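## Task

Read the route code on the shipping label of each of the four cases sitting on the low table and move it accordingly: A3 cases to the north pallet (toward the -y end of the track), K9 cases to the south pallet (toward the +y end). Each moved case must rest directly on its pallet's deck, not stacked on another case, and must not overhang any pallet edge by more than about a finger's width. The two cases that were already on each pallet must still be on it. A case that falls to the floor may be picked back up, but it has to finish lid up. At the end both tools must have released everything and moved away; a case that stays put only because the robot holds it does not count.

## Robot and tools

Robot: two arms, left_arm and right_arm, each on its own carriage on one shared track running along y at x = 0. left_rail carries left_arm on the +y half, right_rail carries right_arm on the -y half. Each base sits at x = 0, y = its carriage's position_m, z = 0.04 m, facing +x. Each arm ends in a four-cup vacuum tool with two air channels, a and b.

Scene frame (used by every reported pose): fixed to the table, table top at z = 0, +z up, +x the direction the arms face, +y to their left, y = 0 at mid-track. The table starts at x = 0.50 m and spans only y = -0.90 to 0.90 m; beyond that the floor is 0.53 m lower. The north pallet is toward -y (seen by cam_pallet_north), the south pallet toward +y (cam_pallet_south); in both those images +y runs roughly rightward. The names left and right are not image sides.

Tool geometry: the cup point is the centre of the four cup rims; cups face along its +z. In the cup point's own axes the cups are at x = -62 and +62 mm, y = -104.5 mm (channel a) and +104.5 mm (channel b). The rims cover 227 mm in x by 312 mm in y; each cup is 103 mm across.

execute_actions(actions): a list of actions run in sequence; an empty list just returns state and images. Each action may hold "rows", "steps", "until", and device commands.
- rows: up to 15 rows, one per control step (1/30 s). Every row is one list of 16 numbers in [-1, 1] covering both arms: left dx, dy, dz, rx, ry, rz, suction_a, suction_b, then the same eight for the right arm. dx..rz are an offset, not a pose: the cup point's target relative to its measured pose at the start of the action (for a call's first action, the last reported pose), expressed in the cup point's own axes. Every row refers back to that same start, not to the preceding row. 1.0 = 0.6 m for dx, dy, dz and 180 degrees for the rotation vector rx, ry, rz. The controller clips each step's target to 100 mm and 16 degrees from the measured pose; position wins over orientation if both cannot be met. suction values are absolute settings: above 0.01 is on, 0 is off, and they persist, so to leave a tool unchanged resend its previous two values.
- steps: 1 to 450, at least the row count, default 15. After the last row each arm keeps heading to the last row's target. Give long moves enough steps; if cut short, send the remainder next action rather than relying on drift.
- until: stops the action early (arms are not halted). Form {"device": {"field": value}}; numbers need a comparison like [">=", 0.5]; "=", "!=", "<", "<=", ">", ">=" allowed. {"all": {"status": "ended"}} waits until nothing reads moving; {"any": {"status": "ended"}} waits for one motion that was running to finish.
- devices: {"left_rail": {"position_m": ..., "speed_m_s": ...}} and likewise right_rail. position_m is an absolute place on the track: left_rail 0.6 to 3 m, right_rail -3 to -0.6 m. speed_m_s 0.01 to 1 (starts at 1), kept until changed. {"stop": true} alone halts it. Any out-of-range value or unknown name rejects the whole call. Drive, then wait with until position_status != moving; let the carriage arrive before placing the tool in the scene or ending. Acceleration is 2 m/s2; arrival tolerance 0.6 mm. Moving a carriage shifts its arm's tool by the same y.

Results: state line per arm with cup point position (m), quat wxyz and velocities in the scene frame (printed position may be off, more at long reach); Joint positions/velocities (rail, then six joints); Hand target lines; Wrist force and torque along the end effector axes (offset up to ~10 N, noise up to 3.7 N, saturates ~200 N; "no reading" is fine); suction_measured_a/b (0 to 1) and part_present_a/b (1 above 0.09, 0 below 0.07); rail position_m, position_status (moving, done, contact_stop, time_out, stopped, stopped_with_arm, stopped_for_other_arm) and position_answer (taken, not_taken). "pose unreachable" means the clearance check altered or blocked that arm's command; it is stricter while a carriage moves. On stopped_with_arm send followable rows, then resend position_m; on stopped_for_other_arm move an arm away from the other, wait 30 steps, resend. After contact_stop, re-read position once it settles.

Gripping: switch a channel on and press both its cups fully onto a smooth flat area; edges, gaps or holes leak. Cardboard leaks; airtight reads 0.83 or more, settling within about 1.3 s. Pull per cup is about 381 N at 0.7, up to 458 N at 1. Cups compress up to 21 mm. To release: lower gently until contact, then in one action turn both channels off and back the tool straight away. A cup sealed on the table pins the tool; switch it off. Start moves gradually (about 0.01 added per row) so held cases don't shake loose; hold cases centred.

Faults and things to avoid: 400 N external force or joint torque at its limit (686, 686, 402, 99.5, 99.5, 99.5 N m) stops that arm for 10 s. While part_present is 1 the controller assumes an 11.5 kg load. Never let the arms, tools, cameras, carriages or vacuum-held cases collide or press each other; for handovers set the case down, turn the giver off before the receiver on, and lift the giver clear. Don't knock things out of the work area, drop, slam or push hard. The robot holds the last command while you think.

zoom_image(camera, region): region [x0, y0, x1, y1] in pixels, max 504 by 504, of cam_high, cam_low, cam_pallet_north, cam_pallet_south, cam_left_wrist or cam_right_wrist; use it to read labels.

finished_scene(scene): 1 or 2; irreversible, ends the scene and reports success. Calibration for each camera is given (K, distortion, T_world_to_cam) and may differ slightly per scene.

Each tool is called as name(argument=value, ...) on one line, values as JSON.

## Session

execute_actions(actions=[])

Scene clock: 0.00 s.
left_arm: end_effector_position=(+0.8498, +0.8596, +0.4418) suction_measured_a=0.01 part_present_a=0 suction_measured_b=0.01 part_present_b=0 end_effector_quat_wxyz=(+0.000, +0.001, +1.000, -0.001) end_effector_velocity=(+0.000, -0.000, -0.000) end_effector_angular_velocity=(+0.000, +0.000, -0.000) | right_arm: end_effector_position=(+0.8511, -1.6978, +0.4406) suction_measured_a=0.00 part_present_a=0 suction_measured_b=0.00 part_present_b=0 end_effector_quat_wxyz=(+0.001, -0.000, +1.000, +0.000) end_effector_velocity=(+0.000, -0.000, -0.000) end_effector_angular_velocity=(+0.000, +0.000, -0.000)
Joint positions: left_arm=[ 0.861 -0.24  -1.5    2.091 -2.163 -1.572  1.333] | right_arm=[-1.698 -0.239 -1.498  2.091 -2.166 -1.57   1.332]
Joint velocities: left_arm=[ 0. -0.  0. -0.  0. -0.  0.] | right_arm=[ 0. -0.  0. -0.  0. -0. -0.]
Wrist force (N, on the end effector, along its own x y z axes, offset not removed): no reading
Wrist torque (N m, same axes, about the end effector's origin, offset not removed): no reading
Hand target (left_arm): +0.850, +0.860, +0.442; +0.000, +0.001, +1.000, -0.001
Hand target (right_arm): +0.851, -1.698, +0.441; +0.001, -0.000, +1.000, +0.000
left_rail: position_m=0.861 position_m_goal=0.861 speed_m_s=1.00 position_status=done position_answer=taken refusals=0
right_rail: position_m=-1.698 position_m_goal=-1.698 speed_m_s=1.00 position_status=done position_answer=taken refusals=0

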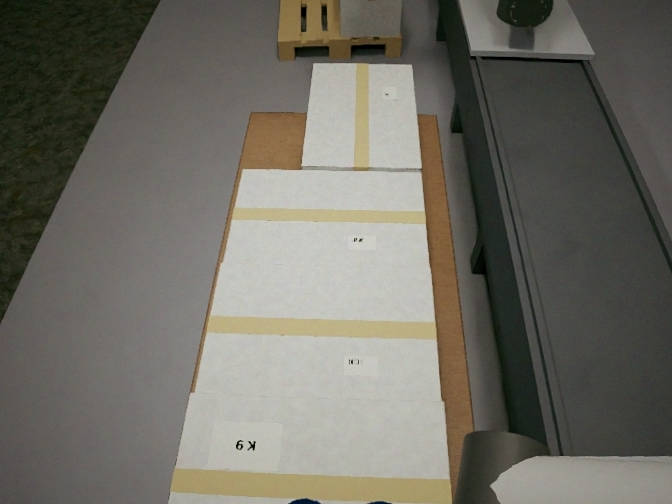

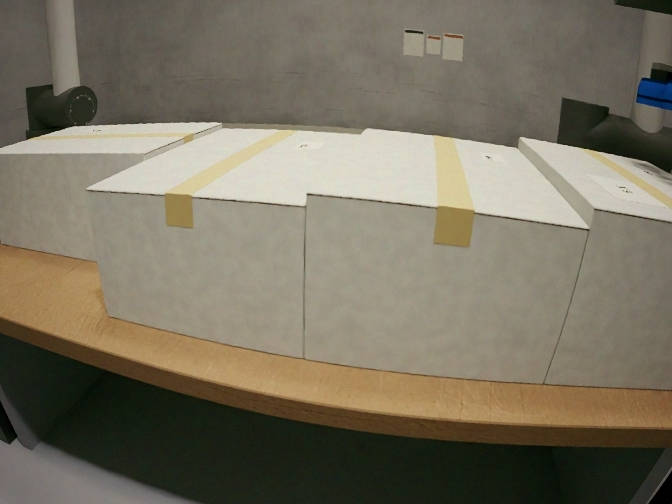

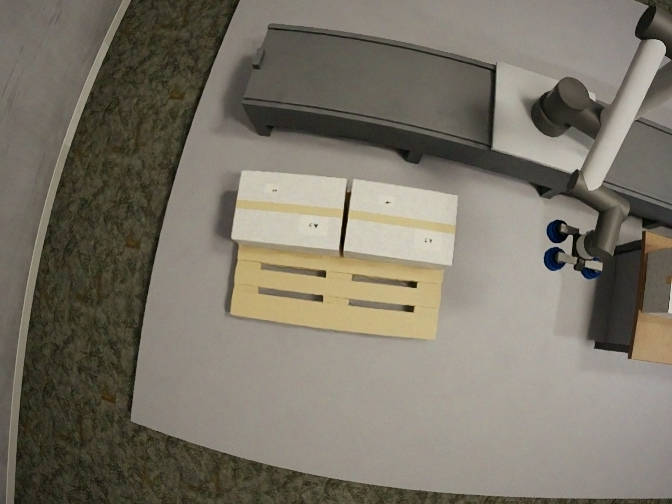

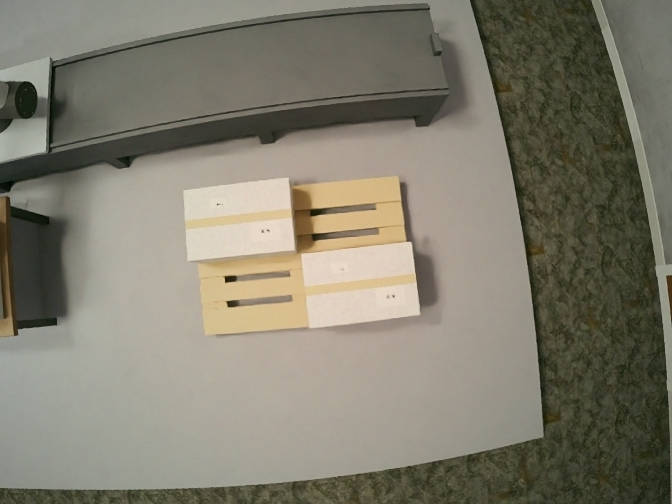

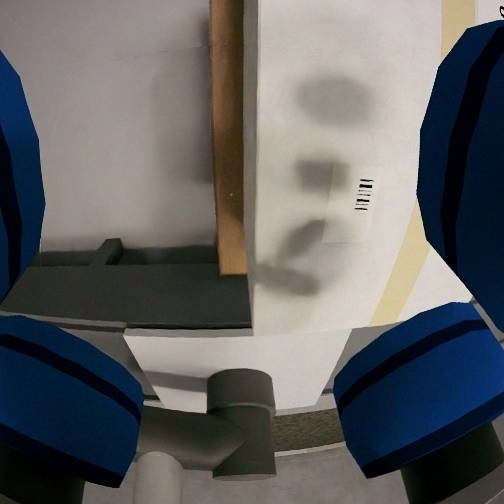

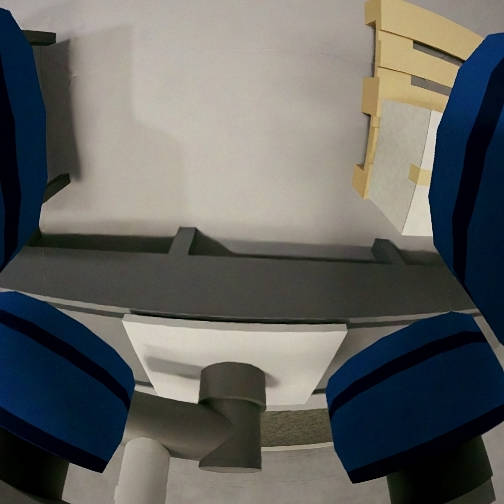

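execute_actions(actions=[{"rows":[[-0.05,-0.358,0,0,0,0,0,0,0.14,0,0,0,0,0.5,0,0]],"right_rail":{"position_m":-1.15},"steps":60}])

Scene clock: 3.33 s.
left_arm: end_effector_position=(+0.8795, +0.6450, +0.4419) suction_measured_a=0.01 part_present_a=0 suction_measured_b=0.01 part_present_b=0 end_effector_quat_wxyz=(+0.000, +0.001, +1.000, -0.001) end_effector_velocity=(-0.000, -0.000, -0.000) end_effector_angular_velocity=(+0.000, +0.000, -0.000) | right_arm: end_effector_position=(+0.7671, -1.1498, +0.4407) suction_measured_a=0.00 part_present_a=0 suction_measured_b=0.00 part_present_b=0 end_effector_quat_wxyz=(+0.001, +0.707, +0.707, +0.001) end_effector_velocity=(+0.000, +0.000, +0.000) end_effector_angular_velocity=(-0.000, -0.000, +0.000)
Joint positions: left_arm=[ 0.861 -0.464 -1.437  2.019 -2.154 -1.572  1.108] | right_arm=[-1.15  -0.265 -1.597  2.193 -2.169 -1.57   2.876]
Joint velocities: left_arm=[ 0. -0.  0. -0.  0. -0.  0.] | right_arm=[ 0.  0.  0. -0.  0. -0.  0.]
Wrist force (N, on the end effector, along its own x y z axes, offset not removed): left_arm=[0.9 0.1 9.3] | right_arm=[-4.6 -1.1 -1.6]
Wrist torque (N m, same axes, about the end effector's origin, offset not removed): left_arm=[-0.36 0.00 0.66] | right_arm=[-0.87 1.06 0.40]
Hand target (left_arm): +0.880, +0.645, +0.442; +0.000, +0.001, +1.000, -0.001
Hand target (right_arm): +0.767, -1.150, +0.441; +0.001, +0.707, +0.707, +0.001
Off the commanded pose (left_arm): 0.000 m, 0 deg.
Off the commanded pose (right_arm): 0.000 m, 0 deg.
left_rail: position_m=0.861 position_m_goal=0.861 speed_m_s=1.00 position_status=done position_answer=taken refusals=0
right_rail: position_m=-1.150 position_m_goal=-1.150 speed_m_s=1.00 position_status=done position_answer=taken refusals=0
camera_calibration (this result's frames):
cam_left_wrist: T_world_to_cam=[[-0.00837766, -0.998057, 0.0617444, 0.618752], [-0.83097, 0.0412966, 0.554783, 0.476931], [-0.556255, -0.04666, -0.829701, 0.974223], [0, 0, 0, 1]] pos_world=[0.943415, 0.643311, 0.505516]
cam_right_wrist: T_world_to_cam=[[-0.997813, -0.0650585, -0.0116831, 0.688069], [-0.0595629, 0.808351, 0.58568, 0.727245], [-0.0286594, 0.585095, -0.810458, 1.1363], [0, 0, 0, 1]] pos_world=[0.762447, -1.20795, 0.503026]

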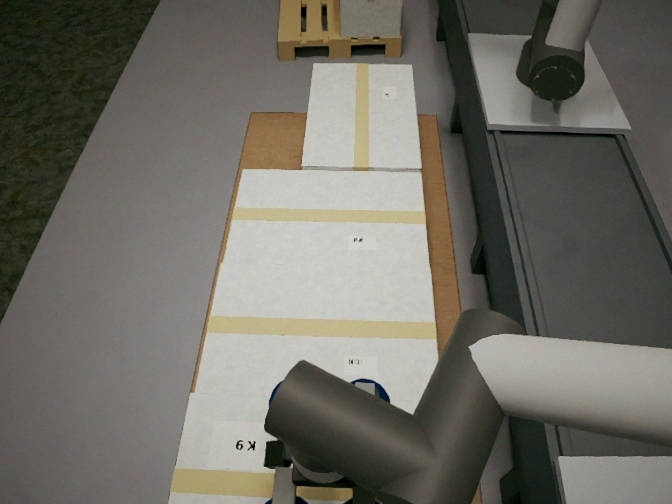

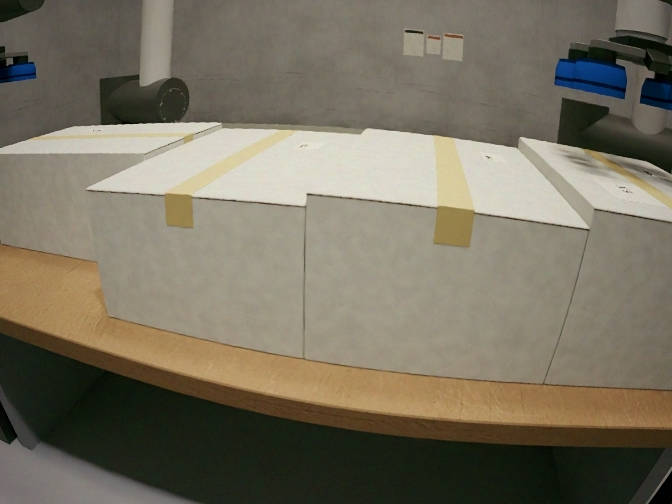

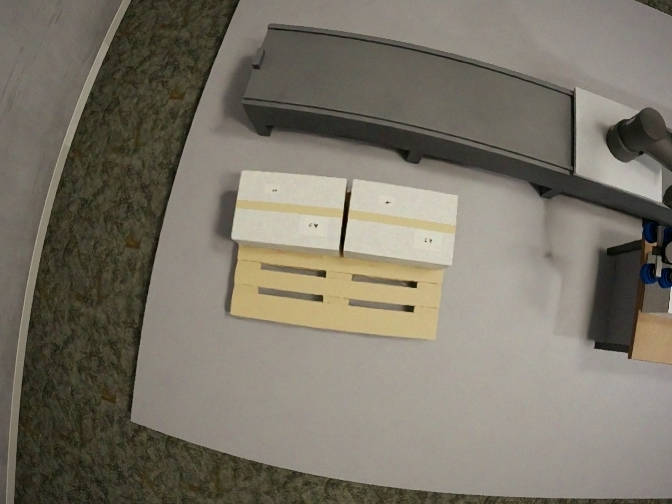

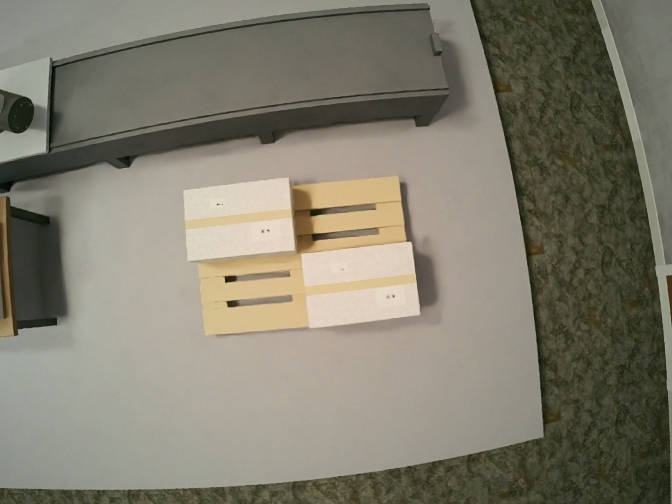

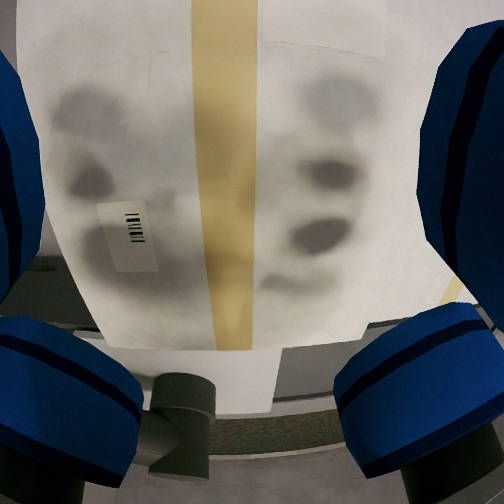

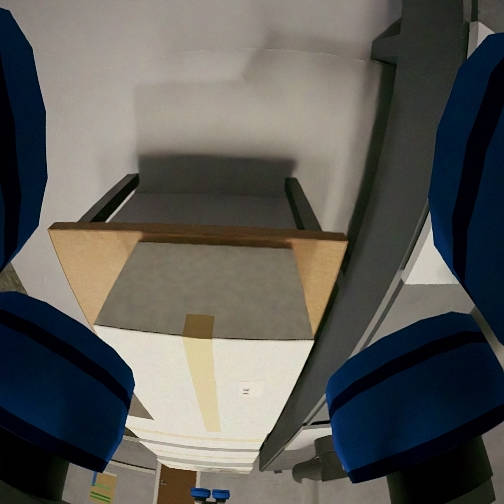

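execute_actions(actions=[{"rows":[[-0.025,0.008,0.22,0,0,0,0,0,0.1,0.07,0,0,0,0,0,0]],"right_rail":{"position_m":-0.645},"steps":45},{"rows":[[0,0,0.05,0,0,0,1,1,0,0,0,0,0,0,0,0]],"steps":25}])

Scene clock: 6.27 s.
left_arm: end_effector_position=(+0.8949, +0.6496, +0.2799) suction_measured_a=0.94 part_present_a=1 suction_measured_b=0.94 part_present_b=1 end_effector_quat_wxyz=(+0.000, +0.001, +1.000, -0.001) end_effector_velocity=(-0.000, +0.000, -0.000) end_effector_angular_velocity=(+0.000, +0.000, -0.000) | right_arm: end_effector_position=(+0.8091, -0.5847, +0.4407) suction_measured_a=0.00 part_present_a=0 suction_measured_b=0.00 part_present_b=0 end_effector_quat_wxyz=(+0.001, +0.707, +0.707, +0.001) end_effector_velocity=(+0.000, -0.000, -0.000) end_effector_angular_velocity=(+0.000, +0.000, -0.000)
Joint positions: left_arm=[ 0.861 -0.452 -1.285  2.11  -2.397 -1.572  1.121] | right_arm=[-0.645 -0.176 -1.544  2.14  -2.169 -1.57   2.965]
Joint velocities: left_arm=[ 0.  0.  0.  0. -0. -0.  0.] | right_arm=[ 0. -0.  0. -0.  0.  0. -0.]
Wrist force (N, on the end effector, along its own x y z axes, offset not removed): left_arm=[1.9 -6.2 8.4] | right_arm=[-2.9 -3.9 3.9]
Wrist torque (N m, same axes, about the end effector's origin, offset not removed): left_arm=[-0.36 -3.24 0.74] | right_arm=[-1.46 0.70 0.44]
Hand target (left_arm): +0.895, +0.649, +0.280; +0.000, +0.001, +1.000, -0.001
Hand target (right_arm): +0.809, -0.585, +0.441; +0.001, +0.707, +0.707, +0.001
Off the commanded pose (left_arm): 0.000 m, 0 deg.
Off the commanded pose (right_arm): 0.000 m, 0 deg.
left_rail: position_m=0.861 position_m_goal=0.861 speed_m_s=1.00 position_status=done position_answer=taken refusals=0
right_rail: position_m=-0.645 position_m_goal=-0.645 speed_m_s=1.00 position_status=done position_answer=taken refusals=0
camera_calibration (this result's frames):
cam_left_wrist: T_world_to_cam=[[-0.0083628, -0.998056, 0.0617634, 0.633483], [-0.830983, 0.0412937, 0.554763, 0.579447], [-0.556234, -0.046685, -0.829713, 0.848529], [0, 0, 0, 1]] pos_world=[0.95879, 0.647938, 0.343454]
cam_right_wrist: T_world_to_cam=[[-0.997814, -0.0650529, -0.0116506, 0.766738], [-0.0595354, 0.808272, 0.585792, 0.272843], [-0.0286906, 0.585205, -0.810378, 0.806902], [0, 0, 0, 1]] pos_world=[0.804456, -0.642855, 0.502999]

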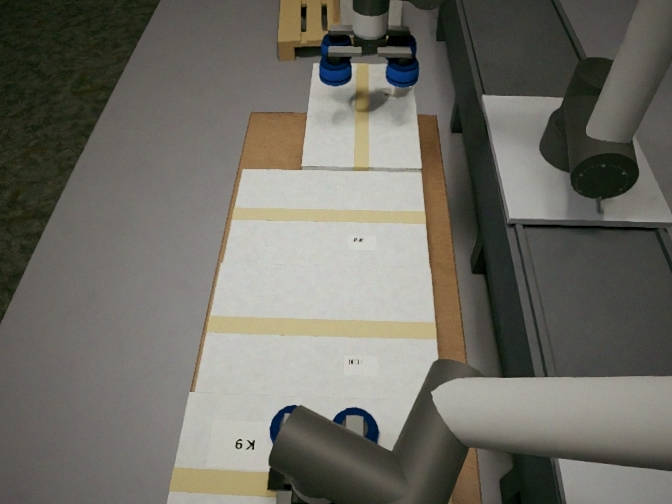

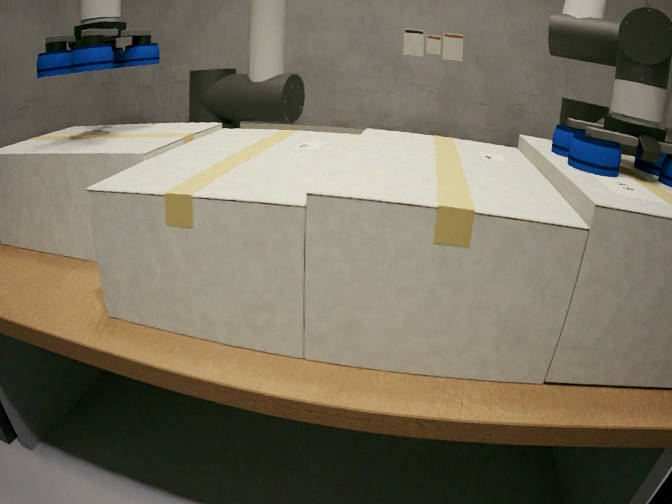

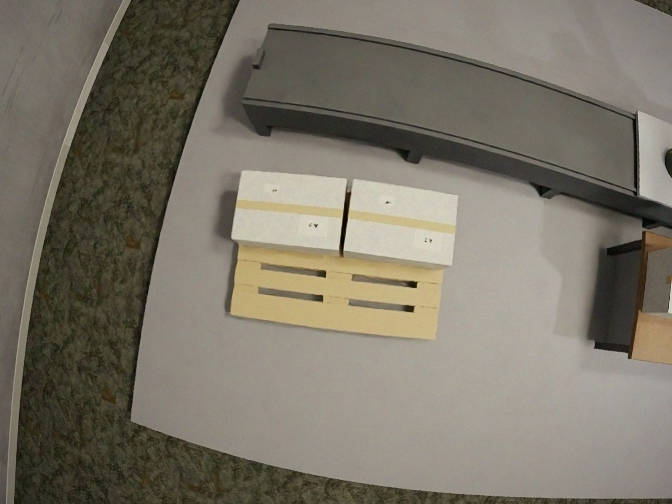

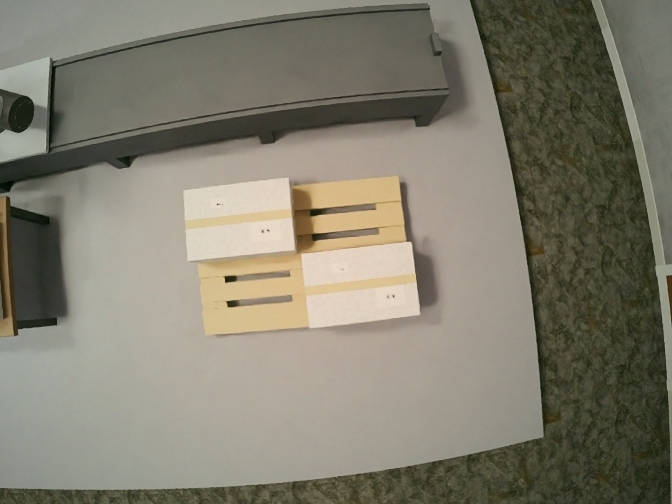

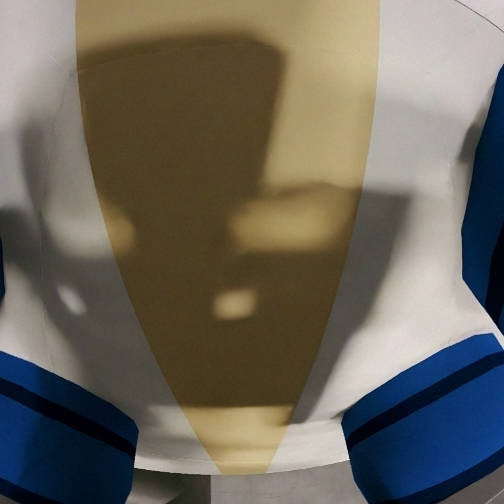

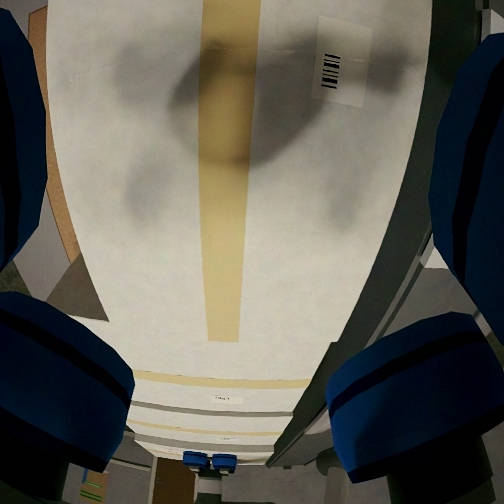

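execute_actions(actions=[{"rows":[[0,0,-0.02,0,0,0,1,1,0,0.03,0.24,0,0,0,0,0],[0,0.01,-0.08,0,0,0,1,1,0,0.03,0.24,0,0,0,0,0]],"steps":30},{"rows":[[0,0,0,0,0,0,1,1,0,0,0.06,0,0,0,1,1]],"left_rail":{"position_m":2.99},"steps":35},{"rows":[[0.15,0,0,0,0,-0.5,1,1,0,0,-0.08,0,0,0,1,1]],"steps":60}])

Scene clock: 10.97 s.
left_arm: end_effector_position=(+0.8048, +2.7848, +0.3278) suction_measured_a=0.94 part_present_a=1 suction_measured_b=0.94 part_present_b=1 end_effector_quat_wxyz=(+0.000, +0.706, -0.708, +0.001) end_effector_velocity=(-0.000, +0.000, -0.000) end_effector_angular_velocity=(+0.001, +0.000, +0.000) | right_arm: end_effector_position=(+0.8271, -0.5848, +0.3086) suction_measured_a=0.91 part_present_a=1 suction_measured_b=0.91 part_present_b=1 end_effector_quat_wxyz=(+0.000, +0.707, +0.707, +0.001) end_effector_velocity=(+0.000, -0.000, -0.000) end_effector_angular_velocity=(+0.000, +0.000, -0.000)
Joint positions: left_arm=[ 2.99  -0.494 -1.421  2.202 -2.352 -1.572 -0.492] | right_arm=[-0.645 -0.173 -1.403  2.216 -2.386 -1.57   2.969]
Joint velocities: left_arm=[ 0.     0.    -0.     0.001 -0.     0.    -0.   ] | right_arm=[ 0. -0.  0.  0.  0.  0. -0.]
Wrist force (N, on the end effector, along its own x y z axes, offset not removed): left_arm=[-0.7 2.0 13.5] | right_arm=[-9.3 -5.5 37.9]
Wrist torque (N m, same axes, about the end effector's origin, offset not removed): left_arm=[0.64 -3.08 0.55] | right_arm=[-0.41 -5.32 0.30]
Hand target (left_arm): +0.805, +2.785, +0.328; +0.000, +0.707, -0.708, +0.001
Hand target (right_arm): +0.827, -0.585, +0.309; +0.000, +0.707, +0.707, +0.001
Off the commanded pose (left_arm): 0.000 m, 0 deg.
Off the commanded pose (right_arm): 0.000 m, 0 deg.
left_rail: position_m=2.990 position_m_goal=2.990 speed_m_s=1.00 position_status=done position_answer=taken refusals=0
right_rail: position_m=-0.645 position_m_goal=-0.645 speed_m_s=1.00 position_status=done position_answer=taken refusals=0
camera_calibration (this result's frames):
cam_left_wrist: T_world_to_cam=[[0.998109, -0.00831283, 0.0608997, -0.805115], [-0.0408596, -0.829923, 0.556379, 2.17961], [0.045917, -0.557816, -0.828694, 1.8763], [0, 0, 0, 1]] pos_world=[0.806497, 2.84885, 0.391223]
cam_right_wrist: T_world_to_cam=[[-0.997812, -0.0650761, -0.0116608, 0.783201], [-0.0595597, 0.80826, 0.585806, 0.35137], [-0.028697, 0.585219, -0.810367, 0.700428], [0, 0, 0, 1]] pos_world=[0.822515, -0.642934, 0.370902]

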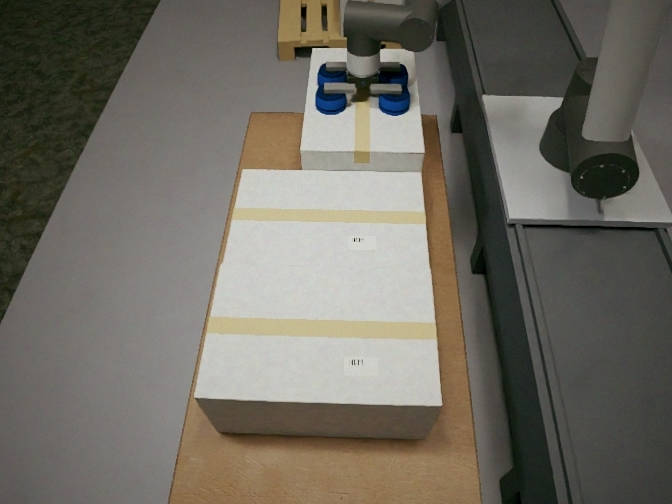

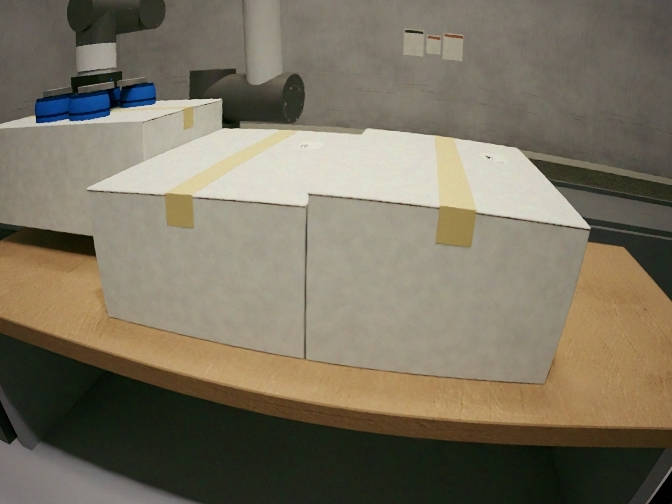

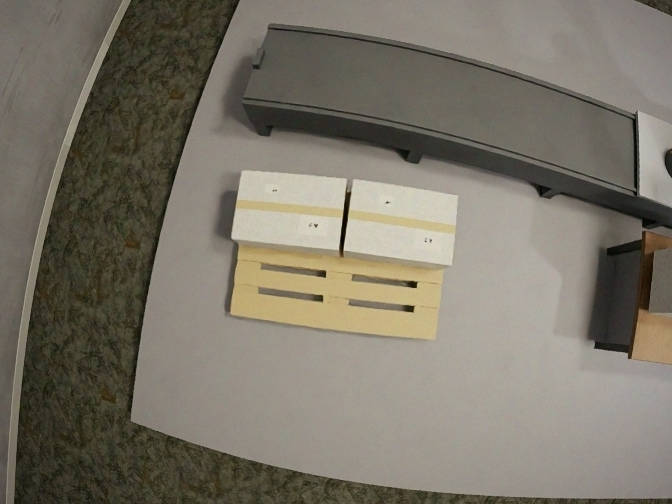

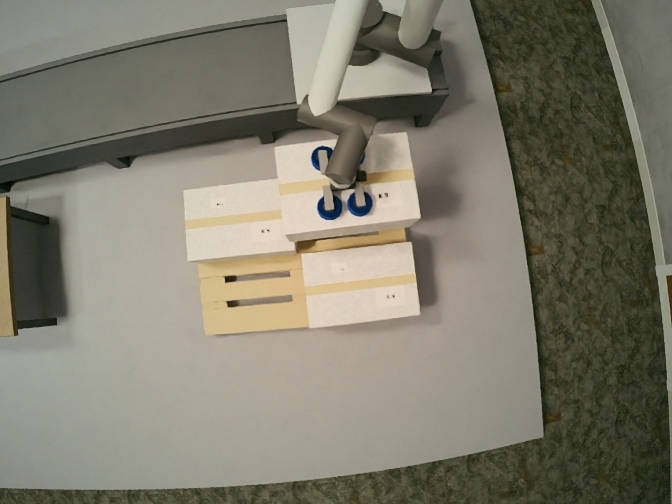

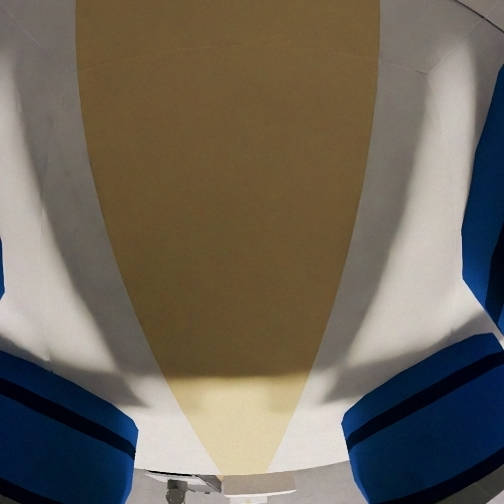

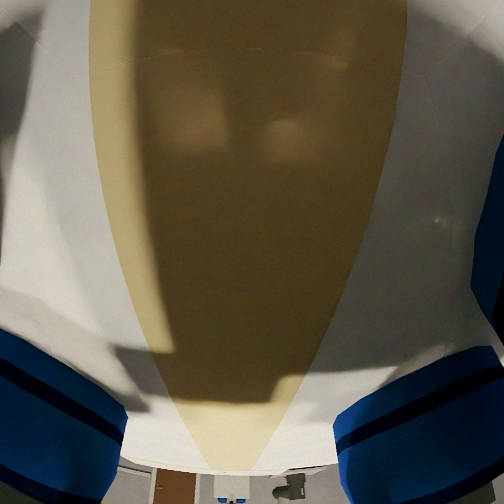

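execute_actions(actions=[{"rows":[[-0.18,0.04,0,0,0,0,1,1,0,0.15,-0.15,0,0,0,1,1]],"right_rail":{"position_m":-0.85},"steps":30},{"rows":[[0,0,0.65,0,0,0,1,1,0,0,0,0,0,0.5,1,1]],"steps":60}])

zoom_image(camera="cam_pallet_south", region=[170,130,450,350])

Scene clock: 14.57 s.
left_arm: end_effector_position=(+0.7817, +2.8925, -0.0627) suction_measured_a=0.94 part_present_a=1 suction_measured_b=0.94 part_present_b=1 end_effector_quat_wxyz=(+0.000, +0.706, -0.708, +0.001) end_effector_velocity=(-0.000, +0.000, -0.000) end_effector_angular_velocity=(+0.000, +0.000, +0.000) | right_arm: end_effector_position=(+0.9171, -0.7900, +0.3986) suction_measured_a=0.91 part_present_a=1 suction_measured_b=0.91 part_present_b=1 end_effector_quat_wxyz=(-0.000, +1.000, +0.000, +0.001) end_effector_velocity=(+0.000, -0.000, +0.000) end_effector_angular_velocity=(+0.000, +0.000, -0.000)
Joint positions: left_arm=[ 2.99  -0.382 -0.899  2.38  -3.052 -1.572 -0.38 ] | right_arm=[-0.85  -0.155 -1.391  2.035 -2.217 -1.57   4.557]
Joint velocities: left_arm=[ 0.  0.  0.  0.  0. -0. -0.] | right_arm=[ 0.  0. -0. -0.  0. -0.  0.]
Wrist force (N, on the end effector, along its own x y z axes, offset not removed): left_arm=[-6.1 1.5 8.2] | right_arm=[-6.9 -2.6 40.3]
Wrist torque (N m, same axes, about the end effector's origin, offset not removed): left_arm=[0.44 -2.00 0.45] | right_arm=[-0.02 -5.66 0.34]
Hand target (left_arm): +0.782, +2.892, -0.063; +0.000, +0.706, -0.708, +0.001
Hand target (right_arm): +0.917, -0.790, +0.399; -0.000, +1.000, +0.000, +0.001
Off the commanded pose (left_arm): 0.001 m, 0 deg.
Off the commanded pose (right_arm): 0.000 m, 0 deg.
left_rail: position_m=2.990 position_m_goal=2.990 speed_m_s=1.00 position_status=done position_answer=taken refusals=0
right_rail: position_m=-0.850 position_m_goal=-0.850 speed_m_s=1.00 position_status=done position_answer=taken refusals=0
camera_calibration (this result's frames):
cam_left_wrist: T_world_to_cam=[[0.998101, -0.00832783, 0.061031, -0.757374], [-0.0409441, -0.829937, 0.556353, 2.48542], [0.0460187, -0.557795, -0.828702, 1.61371], [0, 0, 0, 1]] pos_world=[0.783438, 2.95655, 0.000734134]
cam_right_wrist: T_world_to_cam=[[-0.0651672, 0.99783, -0.00938302, 0.844092], [0.807466, 0.0582548, 0.587031, -0.918271], [0.586304, 0.0306787, -0.80951, -0.106356], [0, 0, 0, 1]] pos_world=[0.858836, -0.785504, 0.460877]

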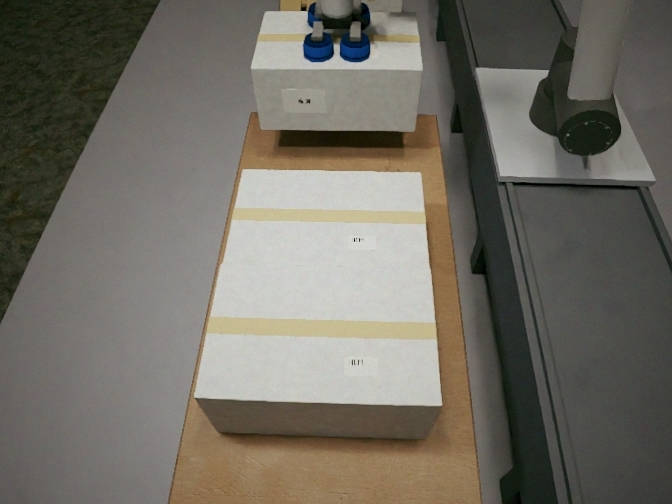

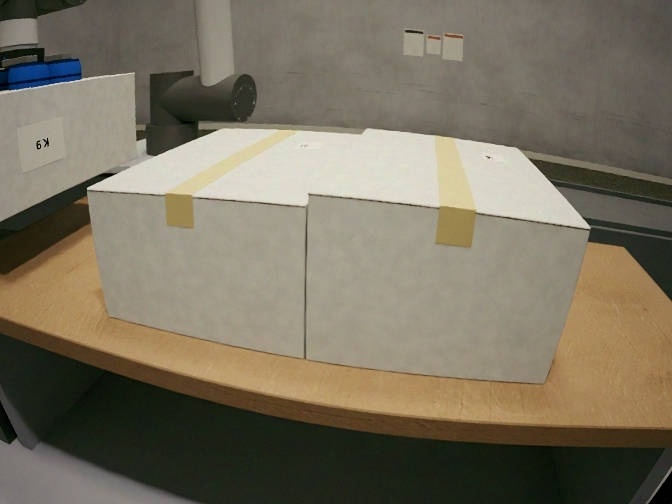

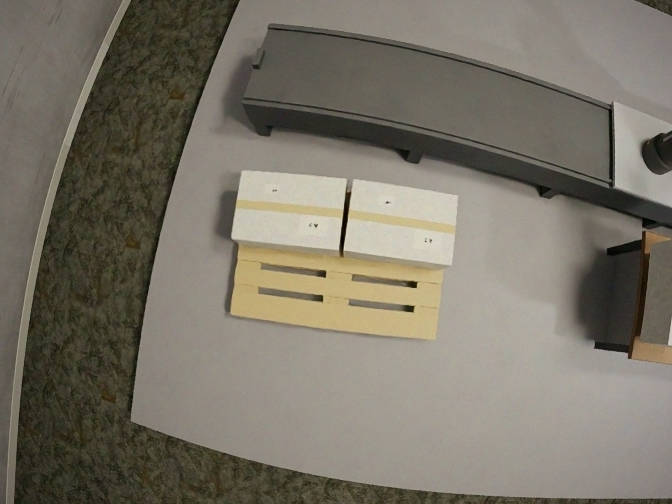

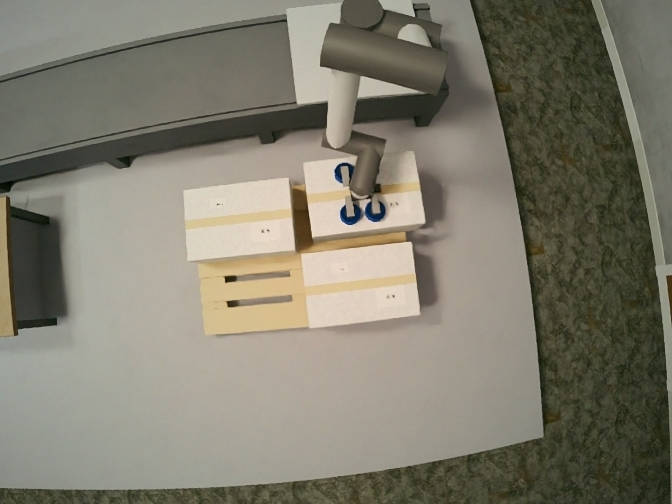

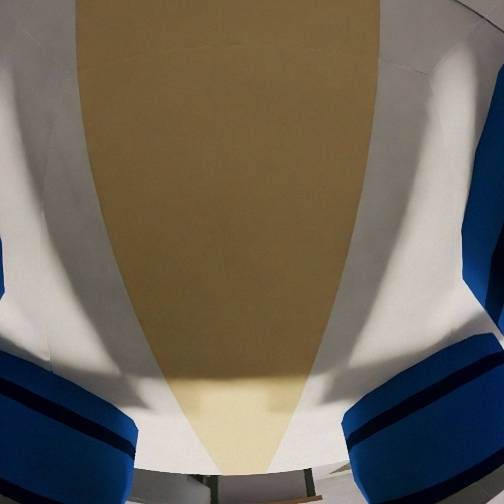

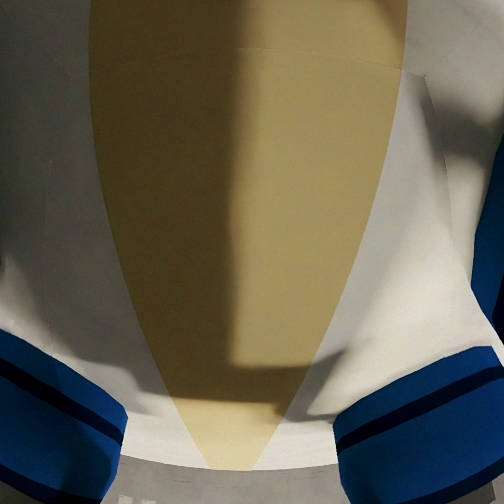

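Region (170, 130, 450, 350) of cam_pallet_south's 672x504 image, scaled by 1.800, with more detail than that image has; it fills the top 396 rows of this view, and the rest is white.

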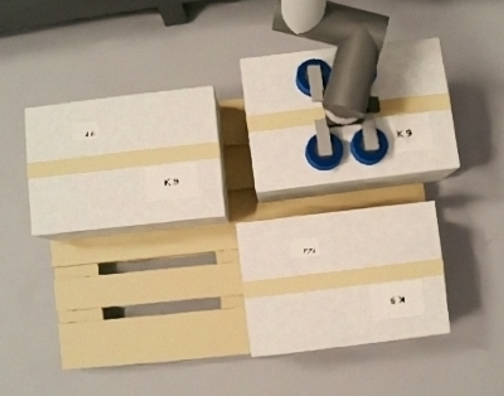

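execute_actions(actions=[{"rows":[[0.09,-0.075,0.05,0,0,0,1,1,-0.03,-0.25,0.2,0,0,0,1,1]],"steps":30},{"rows":[[0,0,0.02,0,0,0,1,1,0,0,0.04,0,0,0,1,1]],"steps":15}])

zoom_image(camera="cam_pallet_south", region=[170,130,450,350])

Scene clock: 16.50 s.
left_arm: end_effector_position=(+0.8267, +2.8383, -0.1046) suction_measured_a=0.94 part_present_a=1 suction_measured_b=0.94 part_present_b=1 end_effector_quat_wxyz=(+0.000, +0.706, -0.708, +0.001) end_effector_velocity=(-0.000, +0.000, -0.000) end_effector_angular_velocity=(+0.000, +0.000, -0.000) | right_arm: end_effector_position=(+0.8991, -0.6395, +0.2547) suction_measured_a=0.91 part_present_a=1 suction_measured_b=0.91 part_present_b=1 end_effector_quat_wxyz=(-0.000, +1.000, +0.000, +0.001) end_effector_velocity=(-0.000, +0.000, -0.001) end_effector_angular_velocity=(+0.000, -0.000, +0.000)
Joint positions: left_arm=[ 2.99  -0.423 -0.824  2.297 -3.045 -1.572 -0.421] | right_arm=[-0.85   0.01  -1.256  2.118 -2.435 -1.57   4.722]
Joint velocities: left_arm=[ 0.    -0.     0.001 -0.    -0.    -0.     0.   ] | right_arm=[ 0.    -0.     0.001  0.001 -0.001  0.    -0.   ]
Wrist force (N, on the end effector, along its own x y z axes, offset not removed): left_arm=[2.0 7.9 9.5] | right_arm=[-0.1 1.9 36.5]
Wrist torque (N m, same axes, about the end effector's origin, offset not removed): left_arm=[1.44 -3.44 0.72] | right_arm=[0.07 -6.40 0.44]
Hand target (left_arm): +0.827, +2.838, -0.105; +0.000, +0.706, -0.708, +0.001
Hand target (right_arm): +0.899, -0.640, +0.255; -0.000, +1.000, +0.000, +0.001
Off the commanded pose (left_arm): 0.000 m, 0 deg.
Off the commanded pose (right_arm): 0.000 m, 0 deg.
left_rail: position_m=2.990 position_m_goal=2.990 speed_m_s=1.00 position_status=done position_answer=taken refusals=0
right_rail: position_m=-0.850 position_m_goal=-0.850 speed_m_s=1.00 position_status=done position_answer=taken refusals=0
camera_calibration (this result's frames):
cam_left_wrist: T_world_to_cam=[[0.998103, -0.0083215, 0.0610018, -0.800186], [-0.0409226, -0.829936, 0.556355, 2.46553], [0.0459979, -0.557796, -0.828703, 1.54673], [0, 0, 0, 1]] pos_world=[0.828418, 2.90233, -0.0411195]
cam_right_wrist: T_world_to_cam=[[-0.0651509, 0.997833, -0.00915225, 0.691357], [0.80745, 0.058105, 0.587068, -0.828154], [0.586328, 0.0308581, -0.809486, -0.216897], [0, 0, 0, 1]] pos_world=[0.840908, -0.635046, 0.316935]

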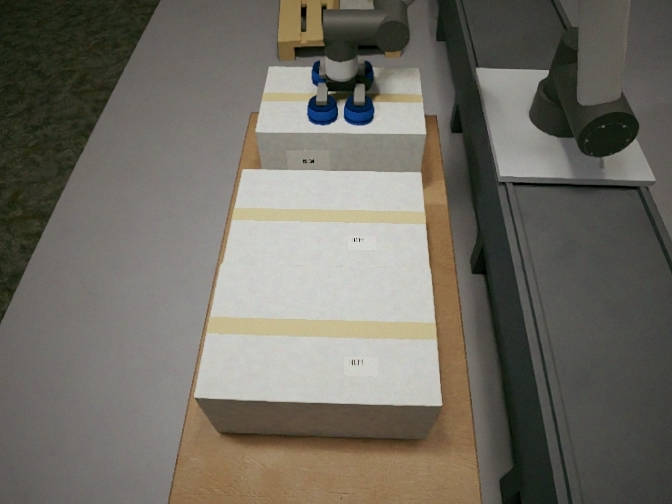

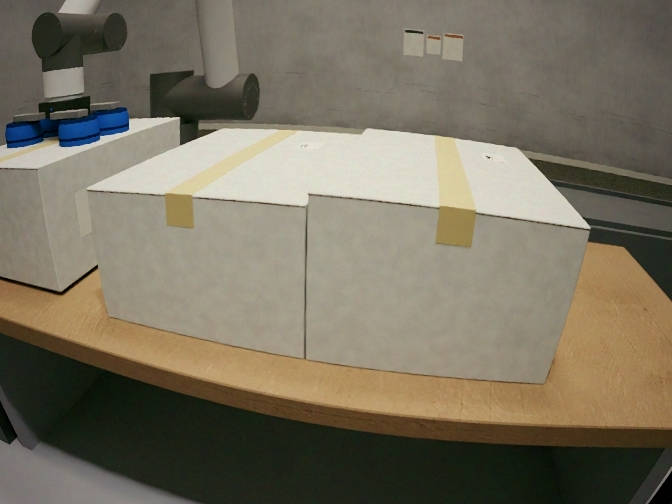

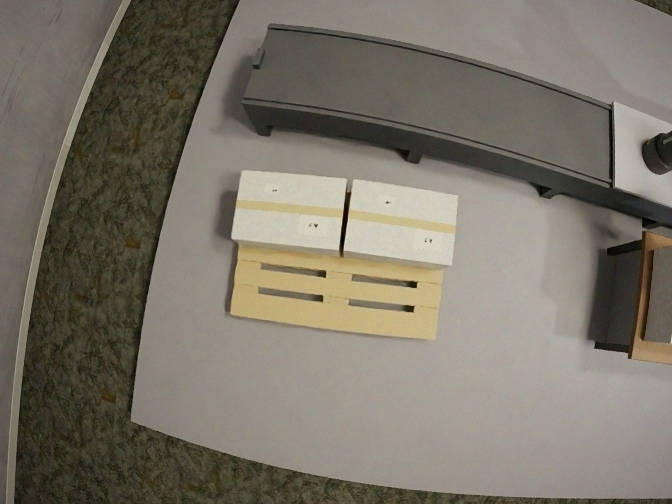

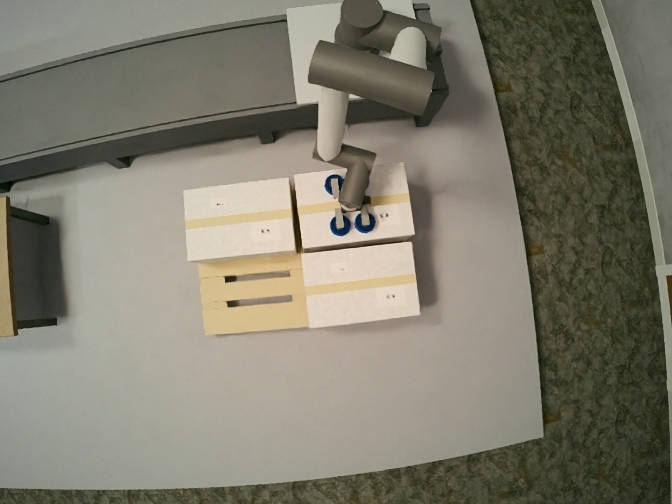

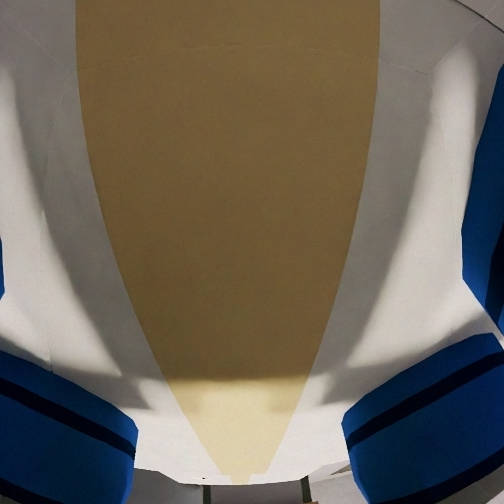

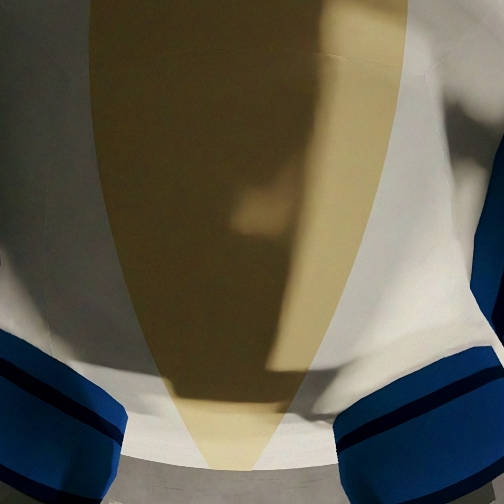

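Region (170, 130, 450, 350) of cam_pallet_south's 672x504 image, scaled by 1.800, with more detail than that image has; it fills the top 396 rows of this view, and the rest is white.

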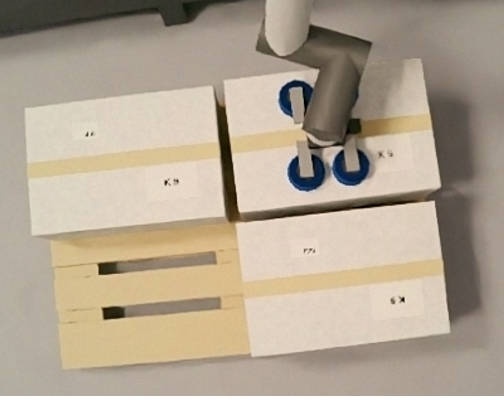

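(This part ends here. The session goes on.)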